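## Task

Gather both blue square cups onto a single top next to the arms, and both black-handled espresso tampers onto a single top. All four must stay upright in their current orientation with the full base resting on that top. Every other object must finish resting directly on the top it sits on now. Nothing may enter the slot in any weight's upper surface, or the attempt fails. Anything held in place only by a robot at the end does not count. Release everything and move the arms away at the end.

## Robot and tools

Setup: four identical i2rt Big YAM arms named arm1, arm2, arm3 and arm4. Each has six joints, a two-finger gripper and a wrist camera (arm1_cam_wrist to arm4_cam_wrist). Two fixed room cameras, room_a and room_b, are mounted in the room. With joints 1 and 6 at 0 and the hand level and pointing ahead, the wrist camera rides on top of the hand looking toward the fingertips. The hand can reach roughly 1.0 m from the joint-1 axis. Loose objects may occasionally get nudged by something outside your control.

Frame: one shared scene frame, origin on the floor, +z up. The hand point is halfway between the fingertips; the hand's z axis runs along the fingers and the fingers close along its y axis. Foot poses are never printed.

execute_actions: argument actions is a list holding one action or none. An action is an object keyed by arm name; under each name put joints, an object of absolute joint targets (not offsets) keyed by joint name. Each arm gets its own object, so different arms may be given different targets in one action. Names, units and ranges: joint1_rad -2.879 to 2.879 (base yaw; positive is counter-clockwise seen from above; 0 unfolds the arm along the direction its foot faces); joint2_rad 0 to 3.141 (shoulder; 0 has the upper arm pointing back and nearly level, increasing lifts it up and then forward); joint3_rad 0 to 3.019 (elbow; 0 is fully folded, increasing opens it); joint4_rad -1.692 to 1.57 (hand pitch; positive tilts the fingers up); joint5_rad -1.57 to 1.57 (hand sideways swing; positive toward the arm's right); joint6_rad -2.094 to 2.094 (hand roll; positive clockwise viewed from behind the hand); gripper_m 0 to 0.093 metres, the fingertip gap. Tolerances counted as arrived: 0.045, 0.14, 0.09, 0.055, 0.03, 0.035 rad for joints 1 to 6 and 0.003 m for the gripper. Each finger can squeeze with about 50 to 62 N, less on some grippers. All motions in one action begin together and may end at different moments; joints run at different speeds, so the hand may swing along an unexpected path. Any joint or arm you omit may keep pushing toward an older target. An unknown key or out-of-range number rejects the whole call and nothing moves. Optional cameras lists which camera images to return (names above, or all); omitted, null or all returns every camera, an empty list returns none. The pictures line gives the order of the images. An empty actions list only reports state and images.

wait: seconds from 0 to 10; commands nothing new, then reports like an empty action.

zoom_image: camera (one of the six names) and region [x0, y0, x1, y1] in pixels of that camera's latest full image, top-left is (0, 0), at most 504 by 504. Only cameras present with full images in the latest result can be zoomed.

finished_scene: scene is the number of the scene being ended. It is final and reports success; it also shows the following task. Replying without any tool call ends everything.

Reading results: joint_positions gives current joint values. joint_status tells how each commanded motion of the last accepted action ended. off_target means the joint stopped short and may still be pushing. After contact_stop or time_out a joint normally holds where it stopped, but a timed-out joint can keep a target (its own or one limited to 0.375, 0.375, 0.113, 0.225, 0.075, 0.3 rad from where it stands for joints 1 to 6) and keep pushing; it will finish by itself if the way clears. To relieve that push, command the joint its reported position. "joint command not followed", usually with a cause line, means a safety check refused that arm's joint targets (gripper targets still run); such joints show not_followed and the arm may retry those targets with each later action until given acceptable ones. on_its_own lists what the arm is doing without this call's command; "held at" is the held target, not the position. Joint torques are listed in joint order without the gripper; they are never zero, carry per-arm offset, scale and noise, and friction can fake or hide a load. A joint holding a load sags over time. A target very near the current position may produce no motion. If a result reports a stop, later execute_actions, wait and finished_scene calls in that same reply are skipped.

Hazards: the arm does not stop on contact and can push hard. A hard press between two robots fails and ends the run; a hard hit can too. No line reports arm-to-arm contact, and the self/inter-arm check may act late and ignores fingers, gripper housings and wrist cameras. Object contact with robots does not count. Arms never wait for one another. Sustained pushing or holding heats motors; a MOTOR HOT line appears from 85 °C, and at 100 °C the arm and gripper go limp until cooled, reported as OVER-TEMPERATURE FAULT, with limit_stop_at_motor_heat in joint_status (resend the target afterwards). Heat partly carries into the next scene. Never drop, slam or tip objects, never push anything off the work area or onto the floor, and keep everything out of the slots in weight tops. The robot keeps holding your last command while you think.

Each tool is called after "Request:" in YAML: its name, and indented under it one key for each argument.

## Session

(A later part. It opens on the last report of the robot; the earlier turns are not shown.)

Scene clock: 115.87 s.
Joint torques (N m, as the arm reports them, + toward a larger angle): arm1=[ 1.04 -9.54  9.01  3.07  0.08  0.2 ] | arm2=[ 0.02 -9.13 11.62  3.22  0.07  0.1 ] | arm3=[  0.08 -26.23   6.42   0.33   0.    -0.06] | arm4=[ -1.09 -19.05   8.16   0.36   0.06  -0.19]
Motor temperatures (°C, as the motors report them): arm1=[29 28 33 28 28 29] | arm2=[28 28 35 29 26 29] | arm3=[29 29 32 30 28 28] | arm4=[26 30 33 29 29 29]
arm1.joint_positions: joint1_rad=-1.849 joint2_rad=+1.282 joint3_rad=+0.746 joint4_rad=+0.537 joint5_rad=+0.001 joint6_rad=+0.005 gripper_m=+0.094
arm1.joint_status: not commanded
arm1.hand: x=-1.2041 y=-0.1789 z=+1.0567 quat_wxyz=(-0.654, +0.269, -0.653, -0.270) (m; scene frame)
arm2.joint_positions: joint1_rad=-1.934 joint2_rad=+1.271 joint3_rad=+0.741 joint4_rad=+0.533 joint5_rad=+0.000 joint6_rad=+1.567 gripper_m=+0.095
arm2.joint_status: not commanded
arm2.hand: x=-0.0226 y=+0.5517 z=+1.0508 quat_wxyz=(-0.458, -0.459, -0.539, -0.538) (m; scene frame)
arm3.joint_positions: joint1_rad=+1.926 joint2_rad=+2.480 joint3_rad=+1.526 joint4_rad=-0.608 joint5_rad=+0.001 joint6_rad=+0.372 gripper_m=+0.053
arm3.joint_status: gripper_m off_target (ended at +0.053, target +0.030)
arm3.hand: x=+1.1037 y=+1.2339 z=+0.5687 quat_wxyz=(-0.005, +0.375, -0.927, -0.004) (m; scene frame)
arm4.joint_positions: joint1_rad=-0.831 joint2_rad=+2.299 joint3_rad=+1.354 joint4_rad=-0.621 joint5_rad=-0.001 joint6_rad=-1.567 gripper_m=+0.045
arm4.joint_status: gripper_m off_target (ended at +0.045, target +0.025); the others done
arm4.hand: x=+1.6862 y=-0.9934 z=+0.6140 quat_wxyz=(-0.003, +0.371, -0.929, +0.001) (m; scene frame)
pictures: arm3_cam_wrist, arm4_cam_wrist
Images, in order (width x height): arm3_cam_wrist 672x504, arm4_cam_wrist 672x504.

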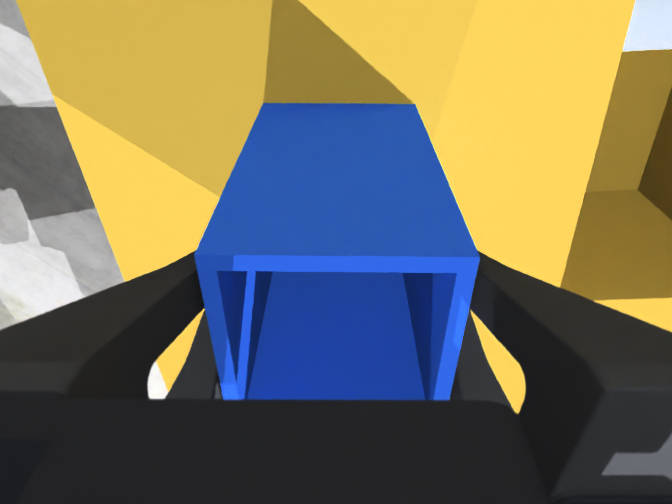

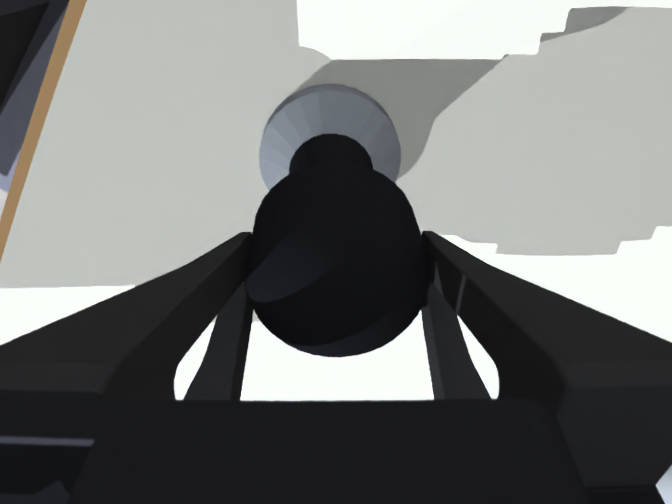

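Request:
execute_actions:
  actions:
    - {"arm3":{"joints":{"joint2_rad":2.1}},"arm4":{"joints":{"joint2_rad":1.95}}}
  cameras: ["arm3_cam_wrist","arm4_cam_wrist"]

Scene clock: 120.77 s.
Joint torques (N m, as the arm reports them, + toward a larger angle): arm1=[ 0.44 -9.75  8.99  3.22  0.11  0.21] | arm2=[ 0.21 -9.21 11.71  3.25  0.04  0.1 ] | arm3=[  0.13 -24.91   9.44   0.75   0.01  -0.09] | arm4=[ -0.89 -22.29  10.45   0.99   0.06  -0.15]
Motor temperatures (°C, as the motors report them): arm1=[29 28 33 28 28 29] | arm2=[28 28 35 29 26 29] | arm3=[29 29 32 30 28 28] | arm4=[26 30 33 29 29 29]
arm1.joint_positions: joint1_rad=-1.849 joint2_rad=+1.282 joint3_rad=+0.746 joint4_rad=+0.537 joint5_rad=+0.001 joint6_rad=+0.005 gripper_m=+0.094
arm1.joint_status: not commanded
arm1.hand: x=-1.2041 y=-0.1789 z=+1.0567 quat_wxyz=(-0.654, +0.269, -0.653, -0.270) (m; scene frame)
arm2.joint_positions: joint1_rad=-1.934 joint2_rad=+1.271 joint3_rad=+0.741 joint4_rad=+0.533 joint5_rad=+0.000 joint6_rad=+1.567 gripper_m=+0.095
arm2.joint_status: not commanded
arm2.hand: x=-0.0226 y=+0.5517 z=+1.0508 quat_wxyz=(-0.458, -0.459, -0.539, -0.538) (m; scene frame)
arm3.joint_positions: joint1_rad=+1.926 joint2_rad=+2.103 joint3_rad=+1.527 joint4_rad=-0.604 joint5_rad=+0.001 joint6_rad=+0.372 gripper_m=+0.053
arm3.joint_status: all done
arm3.hand: x=+1.1454 y=+1.3250 z=+0.8045 quat_wxyz=(-0.144, +0.368, -0.909, -0.135) (m; scene frame)
arm4.joint_positions: joint1_rad=-0.831 joint2_rad=+1.984 joint3_rad=+1.354 joint4_rad=-0.620 joint5_rad=-0.001 joint6_rad=-1.567 gripper_m=+0.045
arm4.joint_status: all done
arm4.hand: x=+1.7363 y=-1.0463 z=+0.7930 quat_wxyz=(-0.062, +0.366, -0.917, +0.147) (m; scene frame)
pictures: arm3_cam_wrist, arm4_cam_wrist
Images, in order (width x height): arm3_cam_wrist 672x504, arm4_cam_wrist 672x504.

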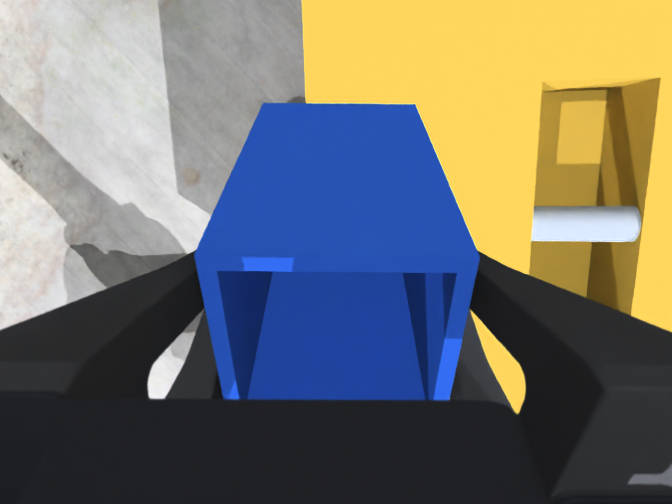

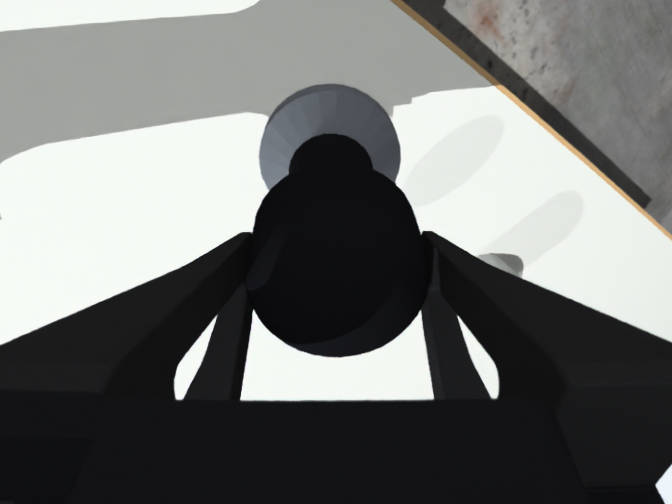

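Request:
execute_actions:
  actions:
    - {"arm3":{"joints":{"joint1_rad":-2.193,"joint2_rad":1.88,"joint3_rad":1.235,"joint4_rad":0.685,"joint6_rad":-0.01}},"arm4":{"joints":{"joint1_rad":0.7,"joint2_rad":1.73,"joint3_rad":1.09,"joint4_rad":0.70}}}

Scene clock: 129.60 s.
Joint torques (N m, as the arm reports them, + toward a larger angle): arm1=[ 0.61 -8.58  8.92  3.09  0.03  0.14] | arm2=[ 0.07 -9.04 11.76  3.26  0.06  0.11] | arm3=[  0.26 -22.65   9.22   2.49  -0.09  -0.25] | arm4=[ -1.29 -19.43  10.02   3.07   0.26  -0.11]
Motor temperatures (°C, as the motors report them): arm1=[29 28 33 28 28 29] | arm2=[28 28 35 29 26 29] | arm3=[29 30 33 30 28 28] | arm4=[26 31 33 29 29 29]
arm1.joint_positions: joint1_rad=-1.849 joint2_rad=+1.282 joint3_rad=+0.746 joint4_rad=+0.537 joint5_rad=+0.001 joint6_rad=+0.005 gripper_m=+0.094
arm1.joint_status: not commanded
arm1.hand: x=-1.2041 y=-0.1789 z=+1.0567 quat_wxyz=(-0.654, +0.269, -0.653, -0.270) (m; scene frame)
arm2.joint_positions: joint1_rad=-1.934 joint2_rad=+1.271 joint3_rad=+0.741 joint4_rad=+0.533 joint5_rad=+0.000 joint6_rad=+1.567 gripper_m=+0.095
arm2.joint_status: not commanded
arm2.hand: x=-0.0226 y=+0.5517 z=+1.0508 quat_wxyz=(-0.458, -0.459, -0.539, -0.538) (m; scene frame)
arm3.joint_positions: joint1_rad=-2.202 joint2_rad=+1.886 joint3_rad=+1.230 joint4_rad=+0.650 joint5_rad=+0.001 joint6_rad=-0.001 gripper_m=+0.053
arm3.joint_status: all done
arm3.hand: x=+0.1147 y=+0.5849 z=+1.0461 quat_wxyz=(-0.052, -0.708, -0.056, +0.702) (m; scene frame)
arm4.joint_positions: joint1_rad=+0.710 joint2_rad=+1.761 joint3_rad=+1.077 joint4_rad=+0.659 joint5_rad=-0.004 joint6_rad=-1.567 gripper_m=+0.045
arm4.joint_status: all done
arm4.hand: x=+1.8266 y=-0.1266 z=+1.0453 quat_wxyz=(-0.640, +0.653, -0.291, +0.281) (m; scene frame)
pictures: arm1_cam_wrist, arm2_cam_wrist, arm3_cam_wrist, arm4_cam_wrist, room_a, room_b
Images, in order (width x height): arm1_cam_wrist 672x504, arm2_cam_wrist 672x504, arm3_cam_wrist 672x504, arm4_cam_wrist 672x504, room_a 672x504, room_b 672x504.

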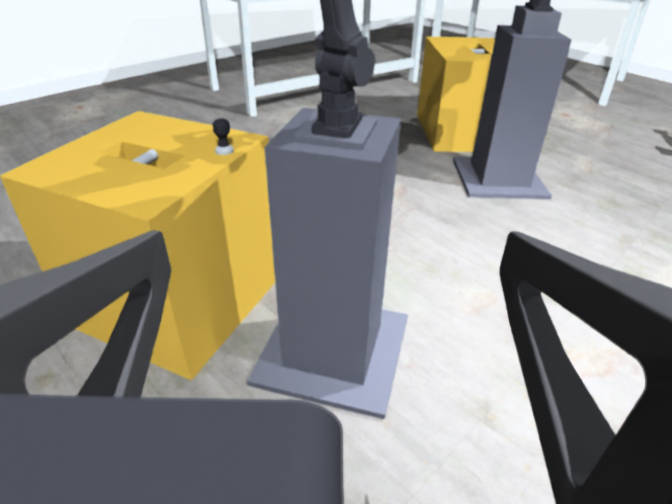

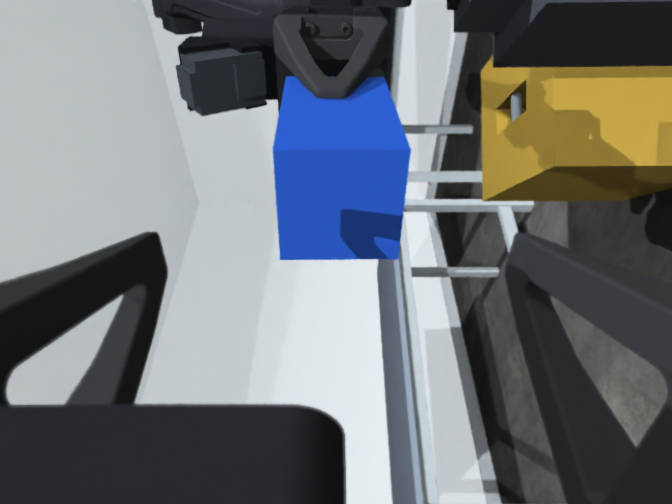

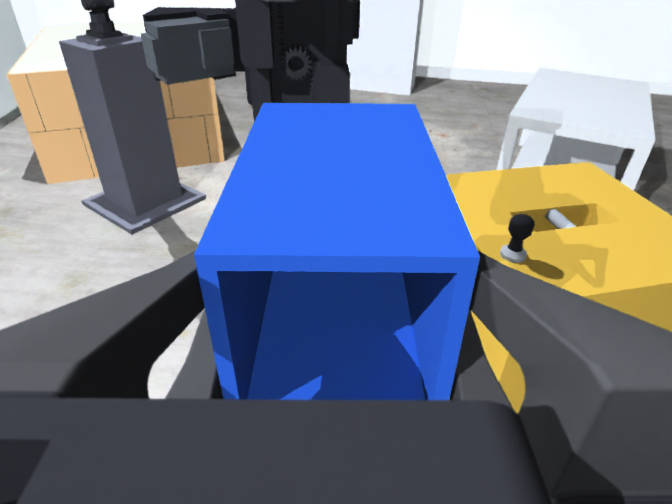

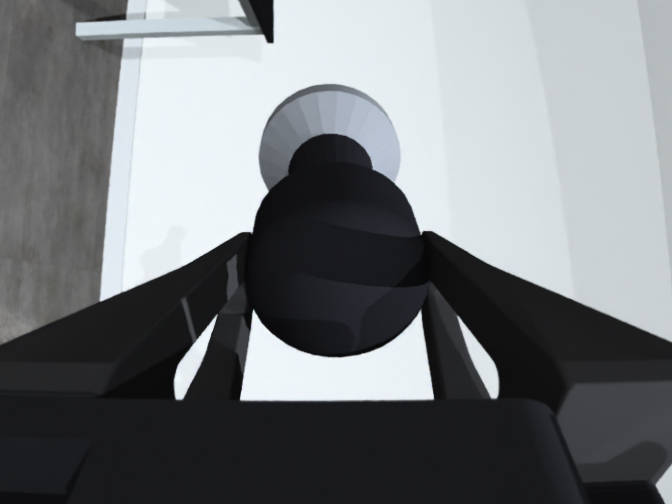

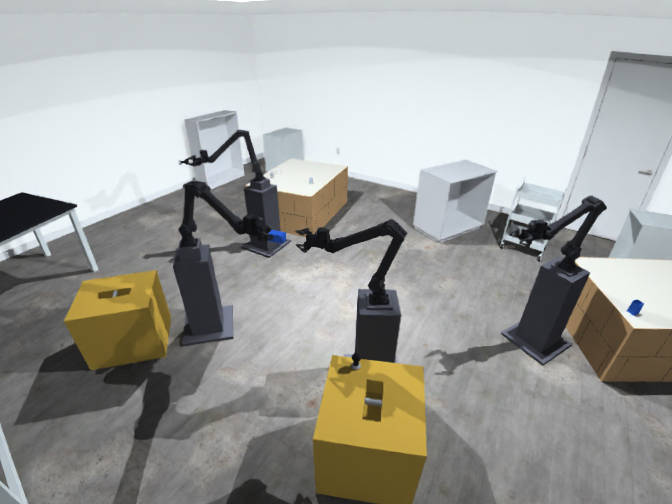

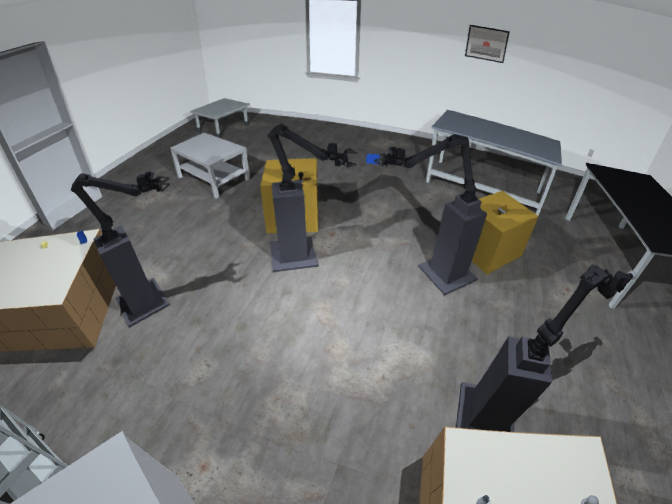

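Request:
execute_actions:
  actions:
    - {"arm2":{"joints":{"joint1_rad":-1.889,"joint2_rad":1.40,"joint3_rad":0.897}},"arm4":{"joints":{"joint1_rad":1.87,"joint4_rad":0.725}}}
  cameras: ["arm2_cam_wrist","arm3_cam_wrist","arm4_cam_wrist"]

Scene clock: 137.70 s.
Joint torques (N m, as the arm reports them, + toward a larger angle): arm1=[ 0.4  -9.5   8.9   3.05  0.09  0.2 ] | arm2=[  0.13 -10.77  14.45   3.25   0.06   0.13] | arm3=[ -0.09 -22.43   9.22   2.51  -0.08  -0.26] | arm4=[ -1.62 -19.7    9.88   3.     0.26  -0.08]
Motor temperatures (°C, as the motors report them): arm1=[29 28 33 28 28 29] | arm2=[28 28 35 29 26 29] | arm3=[29 30 33 30 28 28] | arm4=[26 31 34 29 29 29]
arm1.joint_positions: joint1_rad=-1.849 joint2_rad=+1.282 joint3_rad=+0.746 joint4_rad=+0.537 joint5_rad=+0.001 joint6_rad=+0.005 gripper_m=+0.094
arm1.joint_status: not commanded
arm1.hand: x=-1.2041 y=-0.1789 z=+1.0567 quat_wxyz=(-0.654, +0.269, -0.653, -0.270) (m; scene frame)
arm2.joint_positions: joint1_rad=-1.890 joint2_rad=+1.396 joint3_rad=+0.851 joint4_rad=+0.534 joint5_rad=+0.000 joint6_rad=+1.567 gripper_m=+0.095
arm2.joint_status: all done
arm2.hand: x=+0.0170 y=+0.5842 z=+1.0451 quat_wxyz=(-0.443, -0.450, -0.552, -0.544) (m; scene frame)
arm3.joint_positions: joint1_rad=-2.202 joint2_rad=+1.886 joint3_rad=+1.230 joint4_rad=+0.650 joint5_rad=+0.001 joint6_rad=-0.001 gripper_m=+0.053
arm3.joint_status: not commanded
arm3.hand: x=+0.1147 y=+0.5849 z=+1.0461 quat_wxyz=(-0.052, -0.708, -0.056, +0.702) (m; scene frame)
arm4.joint_positions: joint1_rad=+1.880 joint2_rad=+1.761 joint3_rad=+1.077 joint4_rad=+0.685 joint5_rad=-0.004 joint6_rad=-1.567 gripper_m=+0.045
arm4.joint_status: all done
arm4.hand: x=+1.0754 y=+0.0661 z=+1.0504 quat_wxyz=(-0.698, +0.697, +0.118, -0.119) (m; scene frame)
pictures: arm2_cam_wrist, arm3_cam_wrist, arm4_cam_wrist
Images, in order (width x height): arm2_cam_wrist 672x504, arm3_cam_wrist 672x504, arm4_cam_wrist 672x504.

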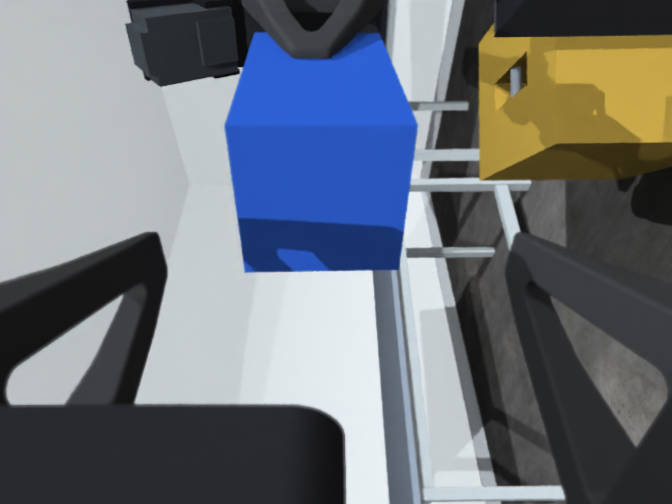

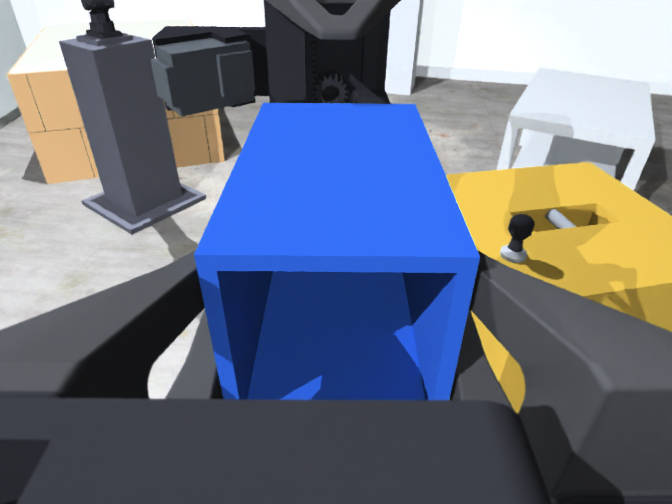

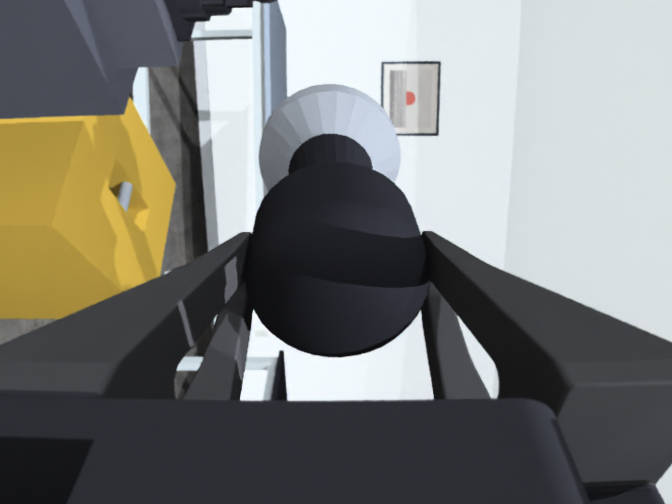

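Request:
execute_actions:
  actions:
    - {"arm2":{"joints":{"joint2_rad":1.534,"joint3_rad":1.046}}}
  cameras: ["arm2_cam_wrist","arm3_cam_wrist"]

Scene clock: 140.23 s.
Joint torques (N m, as the arm reports them, + toward a larger angle): arm1=[ 0.85 -8.85  8.97  3.25  0.09  0.23] | arm2=[  0.14 -11.93  14.43   3.28   0.06   0.1 ] | arm3=[ -0.23 -22.29   9.24   2.48  -0.08  -0.26] | arm4=[ -1.93 -20.29   9.86   3.09   0.24  -0.09]
Motor temperatures (°C, as the motors report them): arm1=[29 28 33 28 28 29] | arm2=[28 28 36 29 26 29] | arm3=[29 30 33 31 28 28] | arm4=[26 31 34 29 29 29]
arm1.joint_positions: joint1_rad=-1.849 joint2_rad=+1.282 joint3_rad=+0.746 joint4_rad=+0.537 joint5_rad=+0.001 joint6_rad=+0.005 gripper_m=+0.094
arm1.joint_status: not commanded
arm1.hand: x=-1.2041 y=-0.1789 z=+1.0567 quat_wxyz=(-0.654, +0.269, -0.653, -0.270) (m; scene frame)
arm2.joint_positions: joint1_rad=-1.890 joint2_rad=+1.525 joint3_rad=+1.001 joint4_rad=+0.534 joint5_rad=+0.000 joint6_rad=+1.567 gripper_m=+0.095
arm2.joint_status: all done
arm2.hand: x=+0.0697 y=+0.5951 z=+1.0535 quat_wxyz=(-0.447, -0.446, -0.547, -0.550) (m; scene frame)
arm3.joint_positions: joint1_rad=-2.202 joint2_rad=+1.886 joint3_rad=+1.230 joint4_rad=+0.650 joint5_rad=+0.001 joint6_rad=-0.001 gripper_m=+0.053
arm3.joint_status: not commanded
arm3.hand: x=+0.1147 y=+0.5849 z=+1.0461 quat_wxyz=(-0.052, -0.708, -0.056, +0.702) (m; scene frame)
arm4.joint_positions: joint1_rad=+1.880 joint2_rad=+1.761 joint3_rad=+1.077 joint4_rad=+0.685 joint5_rad=-0.004 joint6_rad=-1.567 gripper_m=+0.045
arm4.joint_status: not commanded
arm4.hand: x=+1.0754 y=+0.0661 z=+1.0504 quat_wxyz=(-0.698, +0.697, +0.118, -0.119) (m; scene frame)
pictures: arm2_cam_wrist, arm3_cam_wrist
Images, in order (width x height): arm2_cam_wrist 672x504, arm3_cam_wrist 672x504.

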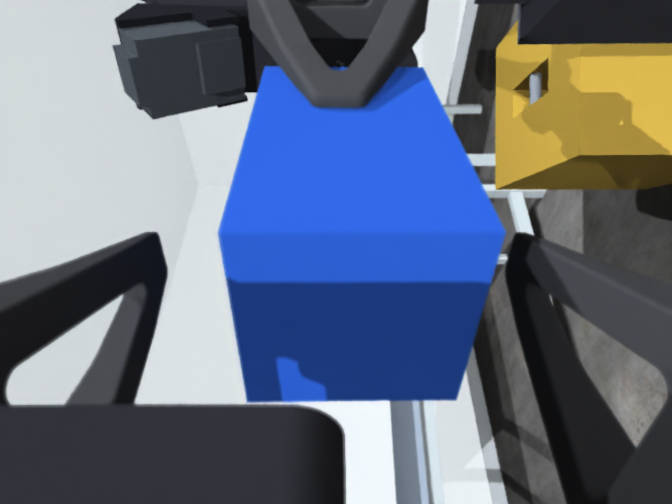

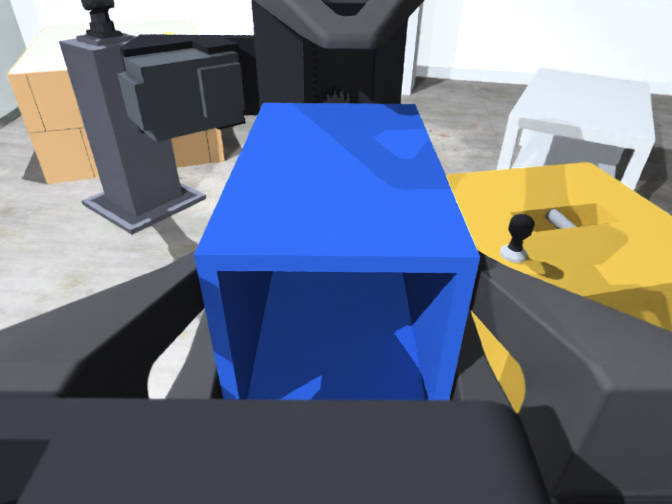

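Request:
execute_actions:
  actions:
    - {"arm2":{"joints":{"joint2_rad":1.545,"gripper_m":0.03}}}
  cameras: ["arm2_cam_wrist"]

Request:
execute_actions:
  actions:
    - {"arm3":{"joints":{"gripper_m":0.093}}}
  cameras: ["arm2_cam_wrist","arm3_cam_wrist"]

Scene clock: 142.93 s.
Joint torques (N m, as the arm reports them, + toward a larger angle): arm1=[ 0.52 -9.37  8.94  3.1   0.1   0.25] | arm2=[  0.46 -11.69  14.58   3.08   0.06   0.11] | arm3=[  0.   -21.97   9.27   2.13  -0.09  -0.26] | arm4=[ -1.43 -20.41   9.99   3.03   0.28  -0.11]
Motor temperatures (°C, as the motors report them): arm1=[29 28 33 28 28 29] | arm2=[28 28 36 29 26 29] | arm3=[29 30 33 31 28 28] | arm4=[26 31 34 29 29 29]
arm1.joint_positions: joint1_rad=-1.849 joint2_rad=+1.282 joint3_rad=+0.746 joint4_rad=+0.537 joint5_rad=+0.001 joint6_rad=+0.005 gripper_m=+0.094
arm1.joint_status: not commanded
arm1.hand: x=-1.2041 y=-0.1789 z=+1.0567 quat_wxyz=(-0.654, +0.269, -0.653, -0.270) (m; scene frame)
arm2.joint_positions: joint1_rad=-1.890 joint2_rad=+1.528 joint3_rad=+1.001 joint4_rad=+0.537 joint5_rad=+0.000 joint6_rad=+1.570 gripper_m=+0.053
arm2.joint_status: gripper_m off_target (ended at +0.053, target +0.030); the others done
arm2.hand: x=+0.0701 y=+0.5952 z=+1.0525 quat_wxyz=(-0.447, -0.446, -0.546, -0.551) (m; scene frame)
arm3.joint_positions: joint1_rad=-2.202 joint2_rad=+1.885 joint3_rad=+1.229 joint4_rad=+0.659 joint5_rad=+0.001 joint6_rad=-0.002 gripper_m=+0.053
arm3.joint_status: not commanded
arm3.hand: x=+0.1151 y=+0.5850 z=+1.0485 quat_wxyz=(-0.052, -0.705, -0.056, +0.705) (m; scene frame)
arm4.joint_positions: joint1_rad=+1.880 joint2_rad=+1.761 joint3_rad=+1.077 joint4_rad=+0.685 joint5_rad=-0.004 joint6_rad=-1.567 gripper_m=+0.045
arm4.joint_status: not commanded
arm4.hand: x=+1.0754 y=+0.0661 z=+1.0504 quat_wxyz=(-0.698, +0.697, +0.118, -0.119) (m; scene frame)
pictures: arm2_cam_wrist
Images, in order (width x height): arm2_cam_wrist 672x504.

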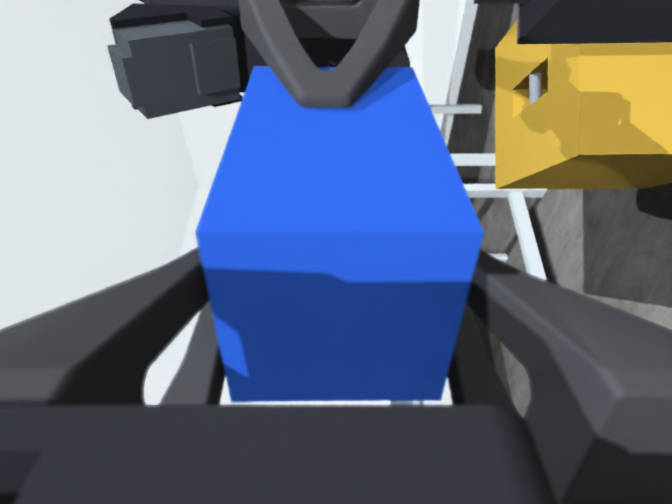

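Scene clock: 143.57 s.
Joint torques (N m, as the arm reports them, + toward a larger angle): arm1=[ 0.97 -9.28  8.99  3.17  0.06  0.13] | arm2=[ -0.05 -11.85  14.48   3.09   0.05   0.07] | arm3=[ -0.21 -22.59   9.36   2.12  -0.07  -0.26] | arm4=[ -1.5  -19.36   9.84   3.11   0.29  -0.1 ]
Motor temperatures (°C, as the motors report them): arm1=[29 28 33 28 28 29] | arm2=[28 28 36 29 26 29] | arm3=[29 30 33 31 28 28] | arm4=[26 31 34 29 29 29]
arm1.joint_positions: joint1_rad=-1.849 joint2_rad=+1.282 joint3_rad=+0.746 joint4_rad=+0.537 joint5_rad=+0.001 joint6_rad=+0.005 gripper_m=+0.094
arm1.joint_status: not commanded
arm1.hand: x=-1.2041 y=-0.1789 z=+1.0567 quat_wxyz=(-0.654, +0.269, -0.653, -0.270) (m; scene frame)
arm2.joint_positions: joint1_rad=-1.890 joint2_rad=+1.529 joint3_rad=+1.001 joint4_rad=+0.537 joint5_rad=+0.000 joint6_rad=+1.570 gripper_m=+0.053
arm2.joint_status: not commanded
arm2.hand: x=+0.0703 y=+0.5952 z=+1.0520 quat_wxyz=(-0.447, -0.447, -0.546, -0.550) (m; scene frame)
arm3.joint_positions: joint1_rad=-2.202 joint2_rad=+1.885 joint3_rad=+1.229 joint4_rad=+0.659 joint5_rad=+0.001 joint6_rad=-0.002 gripper_m=+0.093
arm3.joint_status: all done
arm3.hand: x=+0.1151 y=+0.5850 z=+1.0485 quat_wxyz=(-0.052, -0.705, -0.056, +0.705) (m; scene frame)
arm4.joint_positions: joint1_rad=+1.880 joint2_rad=+1.761 joint3_rad=+1.077 joint4_rad=+0.685 joint5_rad=-0.004 joint6_rad=-1.567 gripper_m=+0.045
arm4.joint_status: not commanded
arm4.hand: x=+1.0754 y=+0.0661 z=+1.0504 quat_wxyz=(-0.698, +0.697, +0.118, -0.119) (m; scene frame)
pictures: arm2_cam_wrist, arm3_cam_wrist
Images, in order (width x height): arm2_cam_wrist 672x504, arm3_cam_wrist 672x504.

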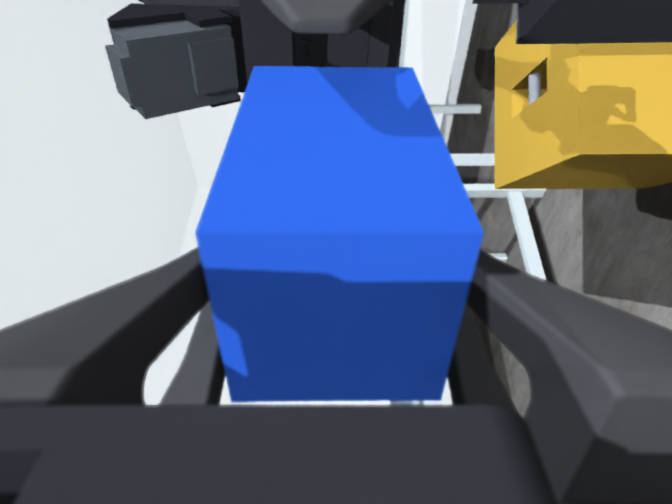

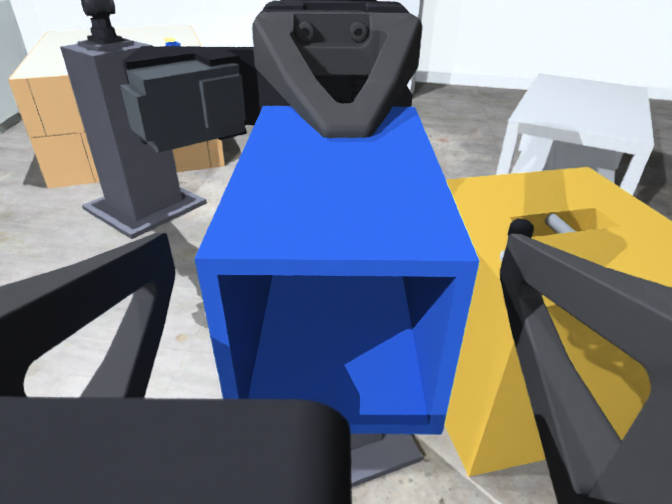

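Request:
execute_actions:
  actions:
    - {"arm3":{"joints":{"joint2_rad":1.44,"joint3_rad":0.64,"joint4_rad":0.84}},"arm1":{"joints":{"joint2_rad":1.60,"joint3_rad":1.11,"joint4_rad":0.525}}}
  cameras: []

Request:
execute_actions:
  actions:
    - {"arm3":{"joints":{"joint1_rad":-0.453}},"arm2":{"joints":{"joint1_rad":1.835}}}

Scene clock: 149.63 s.
Joint torques (N m, as the arm reports them, + toward a larger angle): arm1=[  0.72 -14.46  12.98   2.36   0.08   0.16] | arm2=[  0.23 -12.19  14.58   3.03   0.08   0.09] | arm3=[ -0.04 -11.47   8.85   1.61  -0.07  -0.25] | arm4=[ -1.54 -20.05   9.89   3.12   0.26  -0.07]
Motor temperatures (°C, as the motors report them): arm1=[29 29 33 28 28 29] | arm2=[28 28 37 29 26 29] | arm3=[29 30 33 31 28 28] | arm4=[26 31 34 29 29 29]
arm1.joint_positions: joint1_rad=-1.849 joint2_rad=+1.600 joint3_rad=+1.050 joint4_rad=+0.531 joint5_rad=+0.001 joint6_rad=+0.005 gripper_m=+0.094
arm1.joint_status: all done
arm1.hand: x=-1.1198 y=-0.0950 z=+1.0411 quat_wxyz=(-0.647, +0.272, -0.660, -0.267) (m; scene frame)
arm2.joint_positions: joint1_rad=-1.890 joint2_rad=+1.529 joint3_rad=+1.001 joint4_rad=+0.537 joint5_rad=+0.000 joint6_rad=+1.570 gripper_m=+0.053
arm2.joint_status: not commanded
arm2.hand: x=+0.0703 y=+0.5952 z=+1.0520 quat_wxyz=(-0.447, -0.447, -0.546, -0.550) (m; scene frame)
arm3.joint_positions: joint1_rad=-2.202 joint2_rad=+1.437 joint3_rad=+0.629 joint4_rad=+0.823 joint5_rad=+0.001 joint6_rad=-0.002 gripper_m=+0.093
arm3.joint_status: all done
arm3.hand: x=+0.3162 y=+0.6162 z=+1.0538 quat_wxyz=(-0.052, -0.701, -0.056, +0.709) (m; scene frame)
arm4.joint_positions: joint1_rad=+1.880 joint2_rad=+1.761 joint3_rad=+1.077 joint4_rad=+0.685 joint5_rad=-0.004 joint6_rad=-1.567 gripper_m=+0.045
arm4.joint_status: not commanded
arm4.hand: x=+1.0754 y=+0.0661 z=+1.0504 quat_wxyz=(-0.698, +0.697, +0.118, -0.119) (m; scene frame)
pictures: none
No camera images: the call's "cameras" was empty. Leave "cameras" out to get every camera's image.

Scene clock: 152.57 s.
Joint torques (N m, as the arm reports them, + toward a larger angle): arm1=[  1.04 -13.7   13.24   2.28   0.13   0.18] | arm2=[ -0.71 -13.03  14.55   3.12   0.17   0.07] | arm3=[ -1.04 -11.79   8.73   1.82  -0.05  -0.26] | arm4=[ -1.21 -20.59   9.97   3.18   0.28  -0.09]
Motor temperatures (°C, as the motors report them): arm1=[29 29 34 28 28 29] | arm2=[28 28 37 29 26 29] | arm3=[29 29 33 31 28 28] | arm4=[26 31 34 29 29 29]
arm1.joint_positions: joint1_rad=-1.849 joint2_rad=+1.600 joint3_rad=+1.050 joint4_rad=+0.531 joint5_rad=+0.001 joint6_rad=+0.005 gripper_m=+0.094
arm1.joint_status: not commanded
arm1.hand: x=-1.1198 y=-0.0950 z=+1.0411 quat_wxyz=(-0.647, +0.272, -0.660, -0.267) (m; scene frame)
arm2.joint_positions: joint1_rad=+1.842 joint2_rad=+1.543 joint3_rad=+1.001 joint4_rad=+0.537 joint5_rad=-0.002 joint6_rad=+1.570 gripper_m=+0.053
arm2.joint_status: all done
arm2.hand: x=-1.0232 y=-0.0020 z=+1.0471 quat_wxyz=(+0.653, +0.657, -0.265, -0.269) (m; scene frame)
arm3.joint_positions: joint1_rad=-0.453 joint2_rad=+1.437 joint3_rad=+0.629 joint4_rad=+0.823 joint5_rad=+0.001 joint6_rad=-0.003 gripper_m=+0.093
arm3.joint_status: all done
arm3.hand: x=+1.0369 y=+0.1811 z=+1.0534 quat_wxyz=(-0.579, -0.409, -0.572, +0.412) (m; scene frame)
arm4.joint_positions: joint1_rad=+1.880 joint2_rad=+1.761 joint3_rad=+1.077 joint4_rad=+0.685 joint5_rad=-0.004 joint6_rad=-1.567 gripper_m=+0.045
arm4.joint_status: not commanded
arm4.hand: x=+1.0754 y=+0.0661 z=+1.0504 quat_wxyz=(-0.698, +0.697, +0.118, -0.119) (m; scene frame)
pictures: arm1_cam_wrist, arm2_cam_wrist, arm3_cam_wrist, arm4_cam_wrist, room_a, room_b
Images, in order (width x height): arm1_cam_wrist 672x504, arm2_cam_wrist 672x504, arm3_cam_wrist 672x504, arm4_cam_wrist 672x504, room_a 672x504, room_b 672x504.

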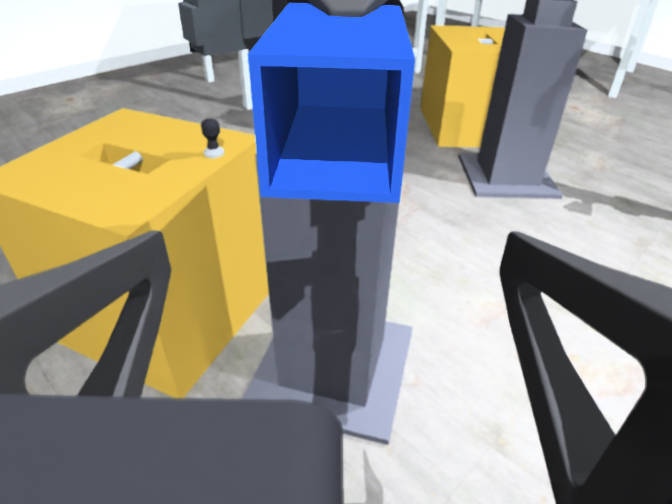

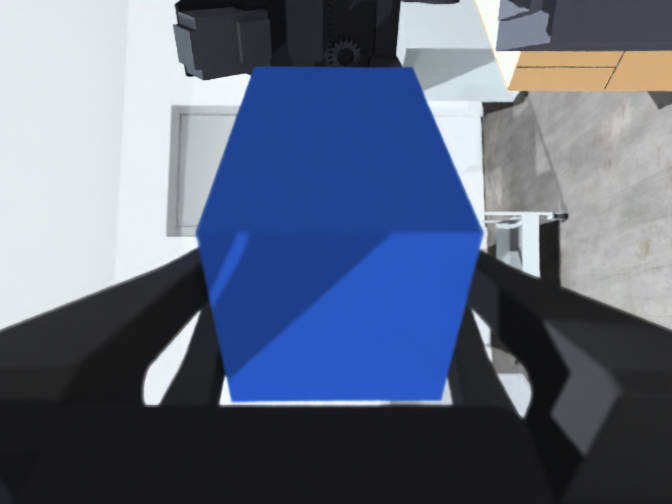

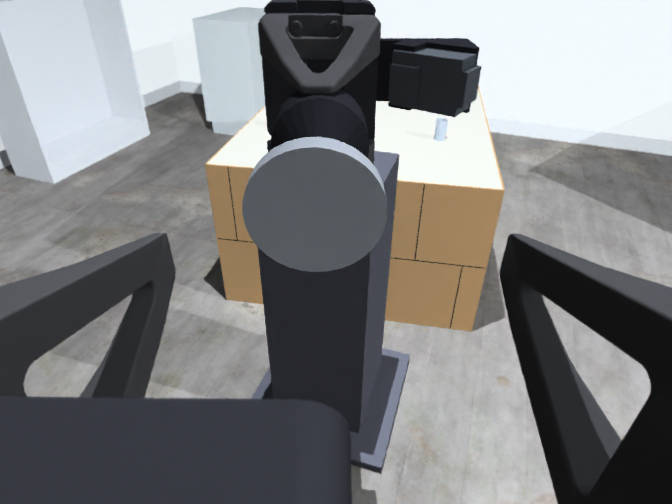

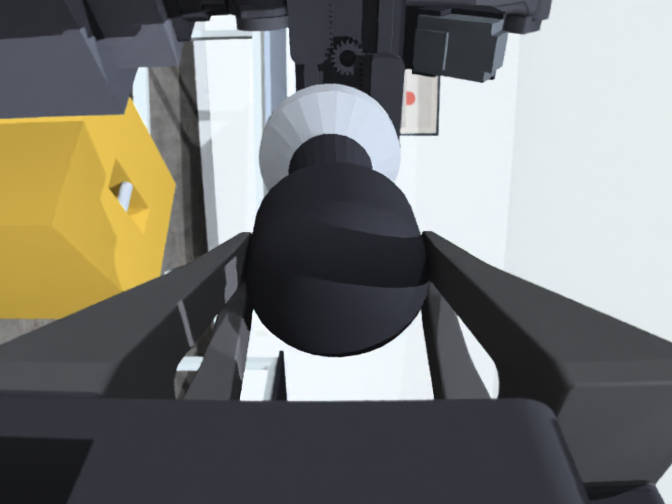

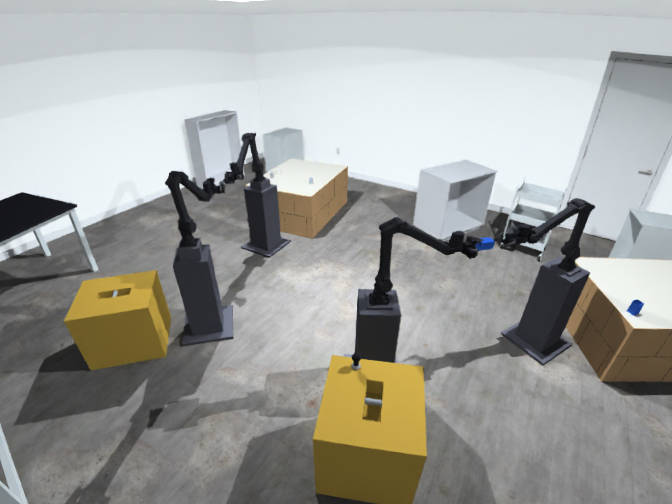

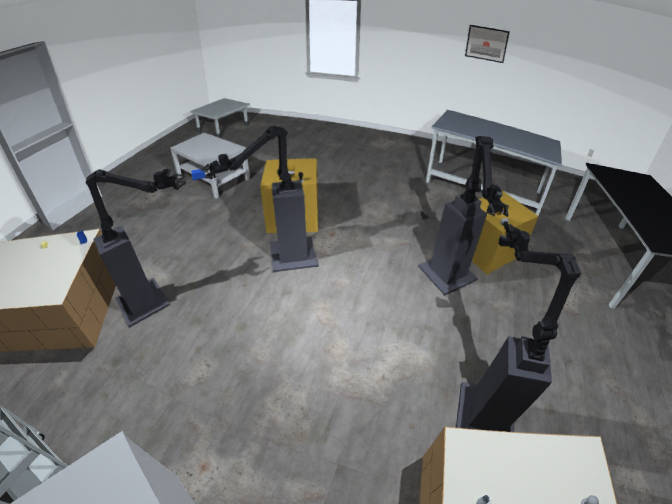

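Request:
execute_actions:
  actions:
    - {"arm3":{"joints":{"joint1_rad":-0.431,"joint2_rad":1.607,"joint3_rad":0.83,"joint4_rad":0.805}},"arm1":{"joints":{"joint2_rad":1.787,"joint3_rad":1.38,"joint4_rad":0.457}}}
  cameras: ["arm1_cam_wrist","arm2_cam_wrist","arm3_cam_wrist","arm4_cam_wrist"]

Scene clock: 160.60 s.
Joint torques (N m, as the arm reports them, + toward a larger angle): arm1=[  0.24 -17.06  13.28   2.08   0.11   0.18] | arm2=[ -0.28 -12.93  14.47   3.09   0.16   0.05] | arm3=[  0.02 -15.68  10.98   0.48  -0.02  -0.25] | arm4=[ -0.96 -19.86   9.86   3.08   0.25  -0.1 ]
Motor temperatures (°C, as the motors report them): arm1=[29 29 35 28 28 29] | arm2=[28 29 38 29 26 29] | arm3=[29 29 33 31 28 28] | arm4=[26 31 34 29 29 29]
arm1.joint_positions: joint1_rad=-1.849 joint2_rad=+1.784 joint3_rad=+1.320 joint4_rad=+0.463 joint5_rad=+0.001 joint6_rad=+0.005 gripper_m=+0.094
arm1.joint_status: all done
arm1.hand: x=-1.0606 y=-0.0360 z=+1.0528 quat_wxyz=(-0.653, +0.270, -0.655, -0.269) (m; scene frame)
arm2.joint_positions: joint1_rad=+1.842 joint2_rad=+1.543 joint3_rad=+1.001 joint4_rad=+0.537 joint5_rad=-0.002 joint6_rad=+1.570 gripper_m=+0.053
arm2.joint_status: not commanded
arm2.hand: x=-1.0232 y=-0.0020 z=+1.0471 quat_wxyz=(+0.653, +0.657, -0.265, -0.269) (m; scene frame)
arm3.joint_positions: joint1_rad=-0.440 joint2_rad=+1.609 joint3_rad=+0.795 joint4_rad=+0.823 joint5_rad=+0.001 joint6_rad=-0.003 gripper_m=+0.093
arm3.joint_status: all done
arm3.hand: x=+1.0652 y=+0.1234 z=+1.0419 quat_wxyz=(-0.580, -0.406, -0.576, +0.407) (m; scene frame)
arm4.joint_positions: joint1_rad=+1.880 joint2_rad=+1.761 joint3_rad=+1.077 joint4_rad=+0.685 joint5_rad=-0.004 joint6_rad=-1.567 gripper_m=+0.045
arm4.joint_status: not commanded
arm4.hand: x=+1.0754 y=+0.0661 z=+1.0504 quat_wxyz=(-0.698, +0.697, +0.118, -0.119) (m; scene frame)
pictures: arm1_cam_wrist, arm2_cam_wrist, arm3_cam_wrist, arm4_cam_wrist
Images, in order (width x height): arm1_cam_wrist 672x504, arm2_cam_wrist 672x504, arm3_cam_wrist 672x504, arm4_cam_wrist 672x504.

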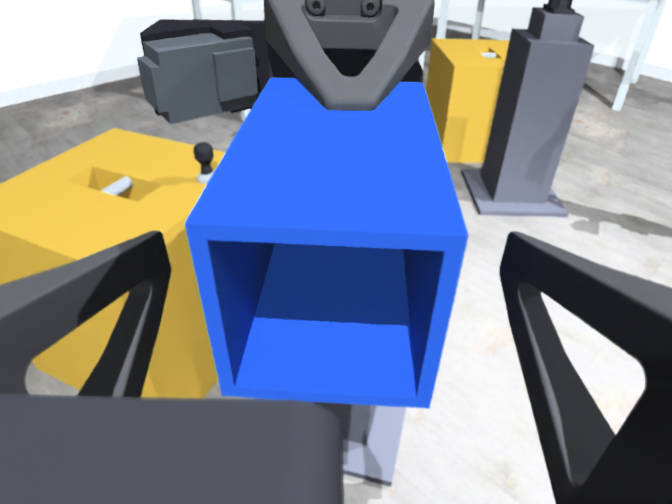

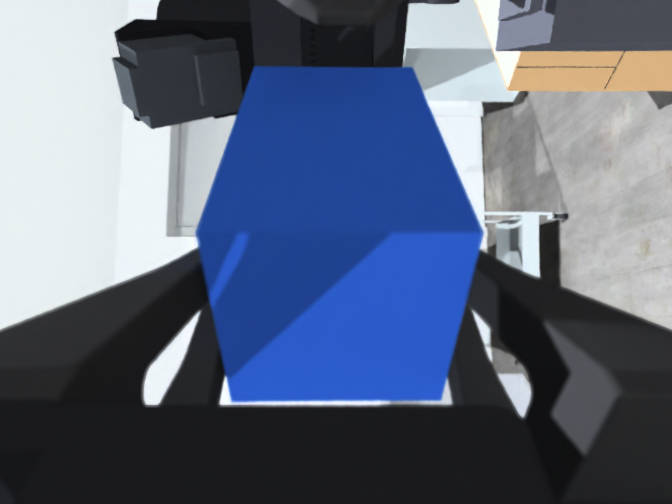

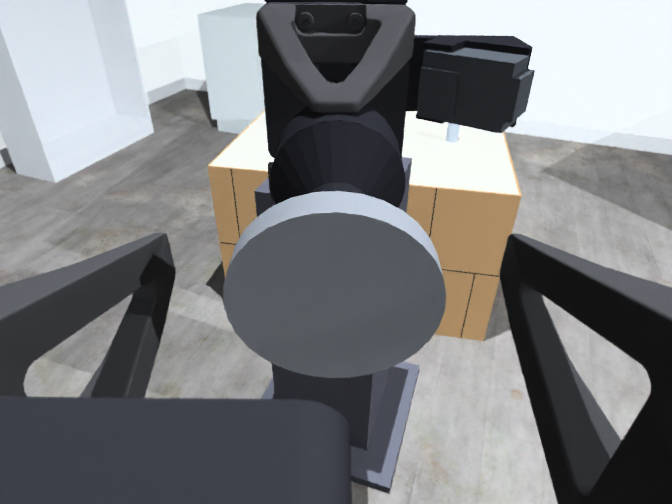

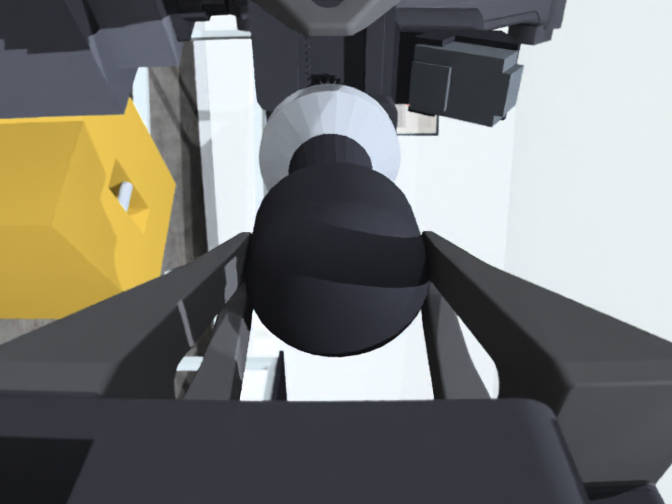

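Both aligned. Close receivers.

Request:
execute_actions:
  actions:
    - {"arm3":{"joints":{"gripper_m":0.03}},"arm1":{"joints":{"gripper_m":0.03}}}
  cameras: ["arm1_cam_wrist","arm3_cam_wrist","arm4_cam_wrist"]

Scene clock: 163.13 s.
Joint torques (N m, as the arm reports them, + toward a larger angle): arm1=[  1.31 -17.08  13.35   2.1    0.02   0.19] | arm2=[ -0.58 -12.9   14.46   3.09   0.22   0.06] | arm3=[ -0.02 -15.88  11.     0.45  -0.01  -0.23] | arm4=[ -1.35 -19.74   9.82   3.19   0.27  -0.09]
Motor temperatures (°C, as the motors report them): arm1=[29 29 35 28 28 29] | arm2=[28 29 38 29 26 29] | arm3=[29 29 34 31 28 28] | arm4=[26 31 34 29 29 29]
arm1.joint_positions: joint1_rad=-1.849 joint2_rad=+1.784 joint3_rad=+1.320 joint4_rad=+0.463 joint5_rad=+0.002 joint6_rad=+0.006 gripper_m=+0.053
arm1.joint_status: gripper_m off_target (ended at +0.053, target +0.030)
arm1.hand: x=-1.0604 y=-0.0361 z=+1.0530 quat_wxyz=(-0.653, +0.269, -0.655, -0.269) (m; scene frame)
arm2.joint_positions: joint1_rad=+1.842 joint2_rad=+1.543 joint3_rad=+1.001 joint4_rad=+0.537 joint5_rad=-0.005 joint6_rad=+1.571 gripper_m=+0.053
arm2.joint_status: not commanded
arm2.hand: x=-1.0229 y=-0.0022 z=+1.0471 quat_wxyz=(+0.653, +0.657, -0.264, -0.268) (m; scene frame)
arm3.joint_positions: joint1_rad=-0.440 joint2_rad=+1.609 joint3_rad=+0.795 joint4_rad=+0.823 joint5_rad=+0.000 joint6_rad=-0.003 gripper_m=+0.051
arm3.joint_status: gripper_m off_target (ended at +0.051, target +0.030)
arm3.hand: x=+1.0656 y=+0.1235 z=+1.0421 quat_wxyz=(-0.580, -0.406, -0.577, +0.407) (m; scene frame)
arm4.joint_positions: joint1_rad=+1.880 joint2_rad=+1.761 joint3_rad=+1.077 joint4_rad=+0.685 joint5_rad=-0.004 joint6_rad=-1.567 gripper_m=+0.045
arm4.joint_status: not commanded
arm4.hand: x=+1.0754 y=+0.0661 z=+1.0504 quat_wxyz=(-0.698, +0.697, +0.118, -0.119) (m; scene frame)
pictures: arm1_cam_wrist, arm3_cam_wrist, arm4_cam_wrist
Images, in order (width x height): arm1_cam_wrist 672x504, arm3_cam_wrist 672x504, arm4_cam_wrist 672x504.

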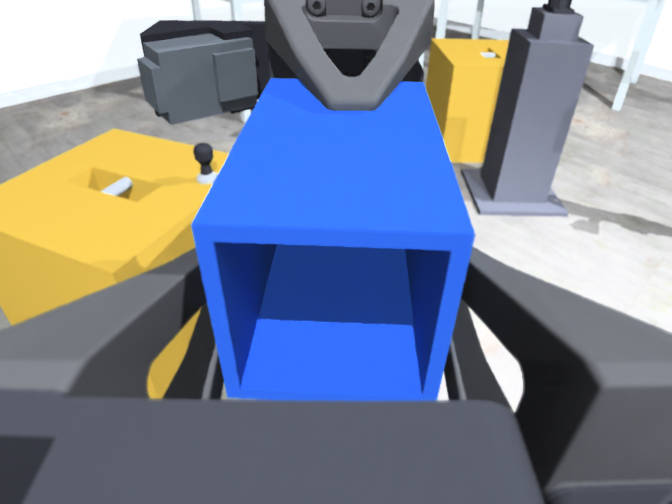

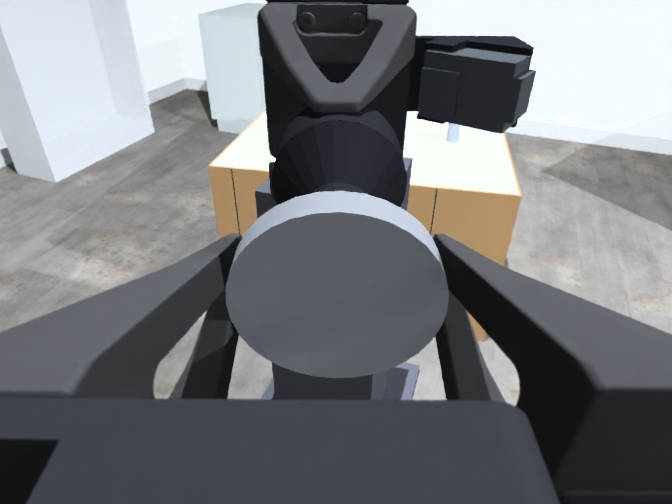

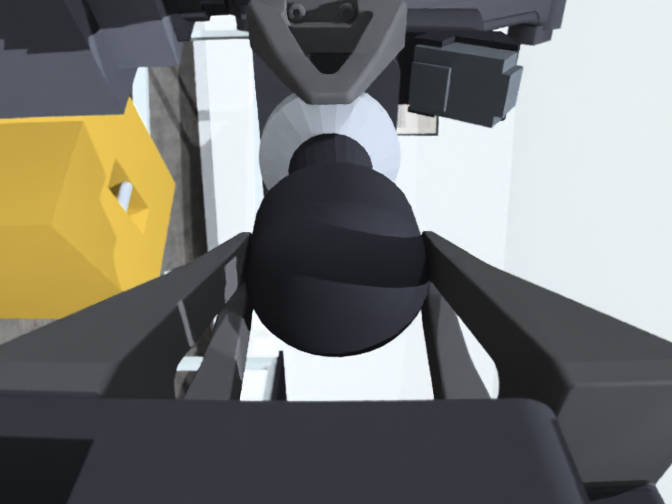

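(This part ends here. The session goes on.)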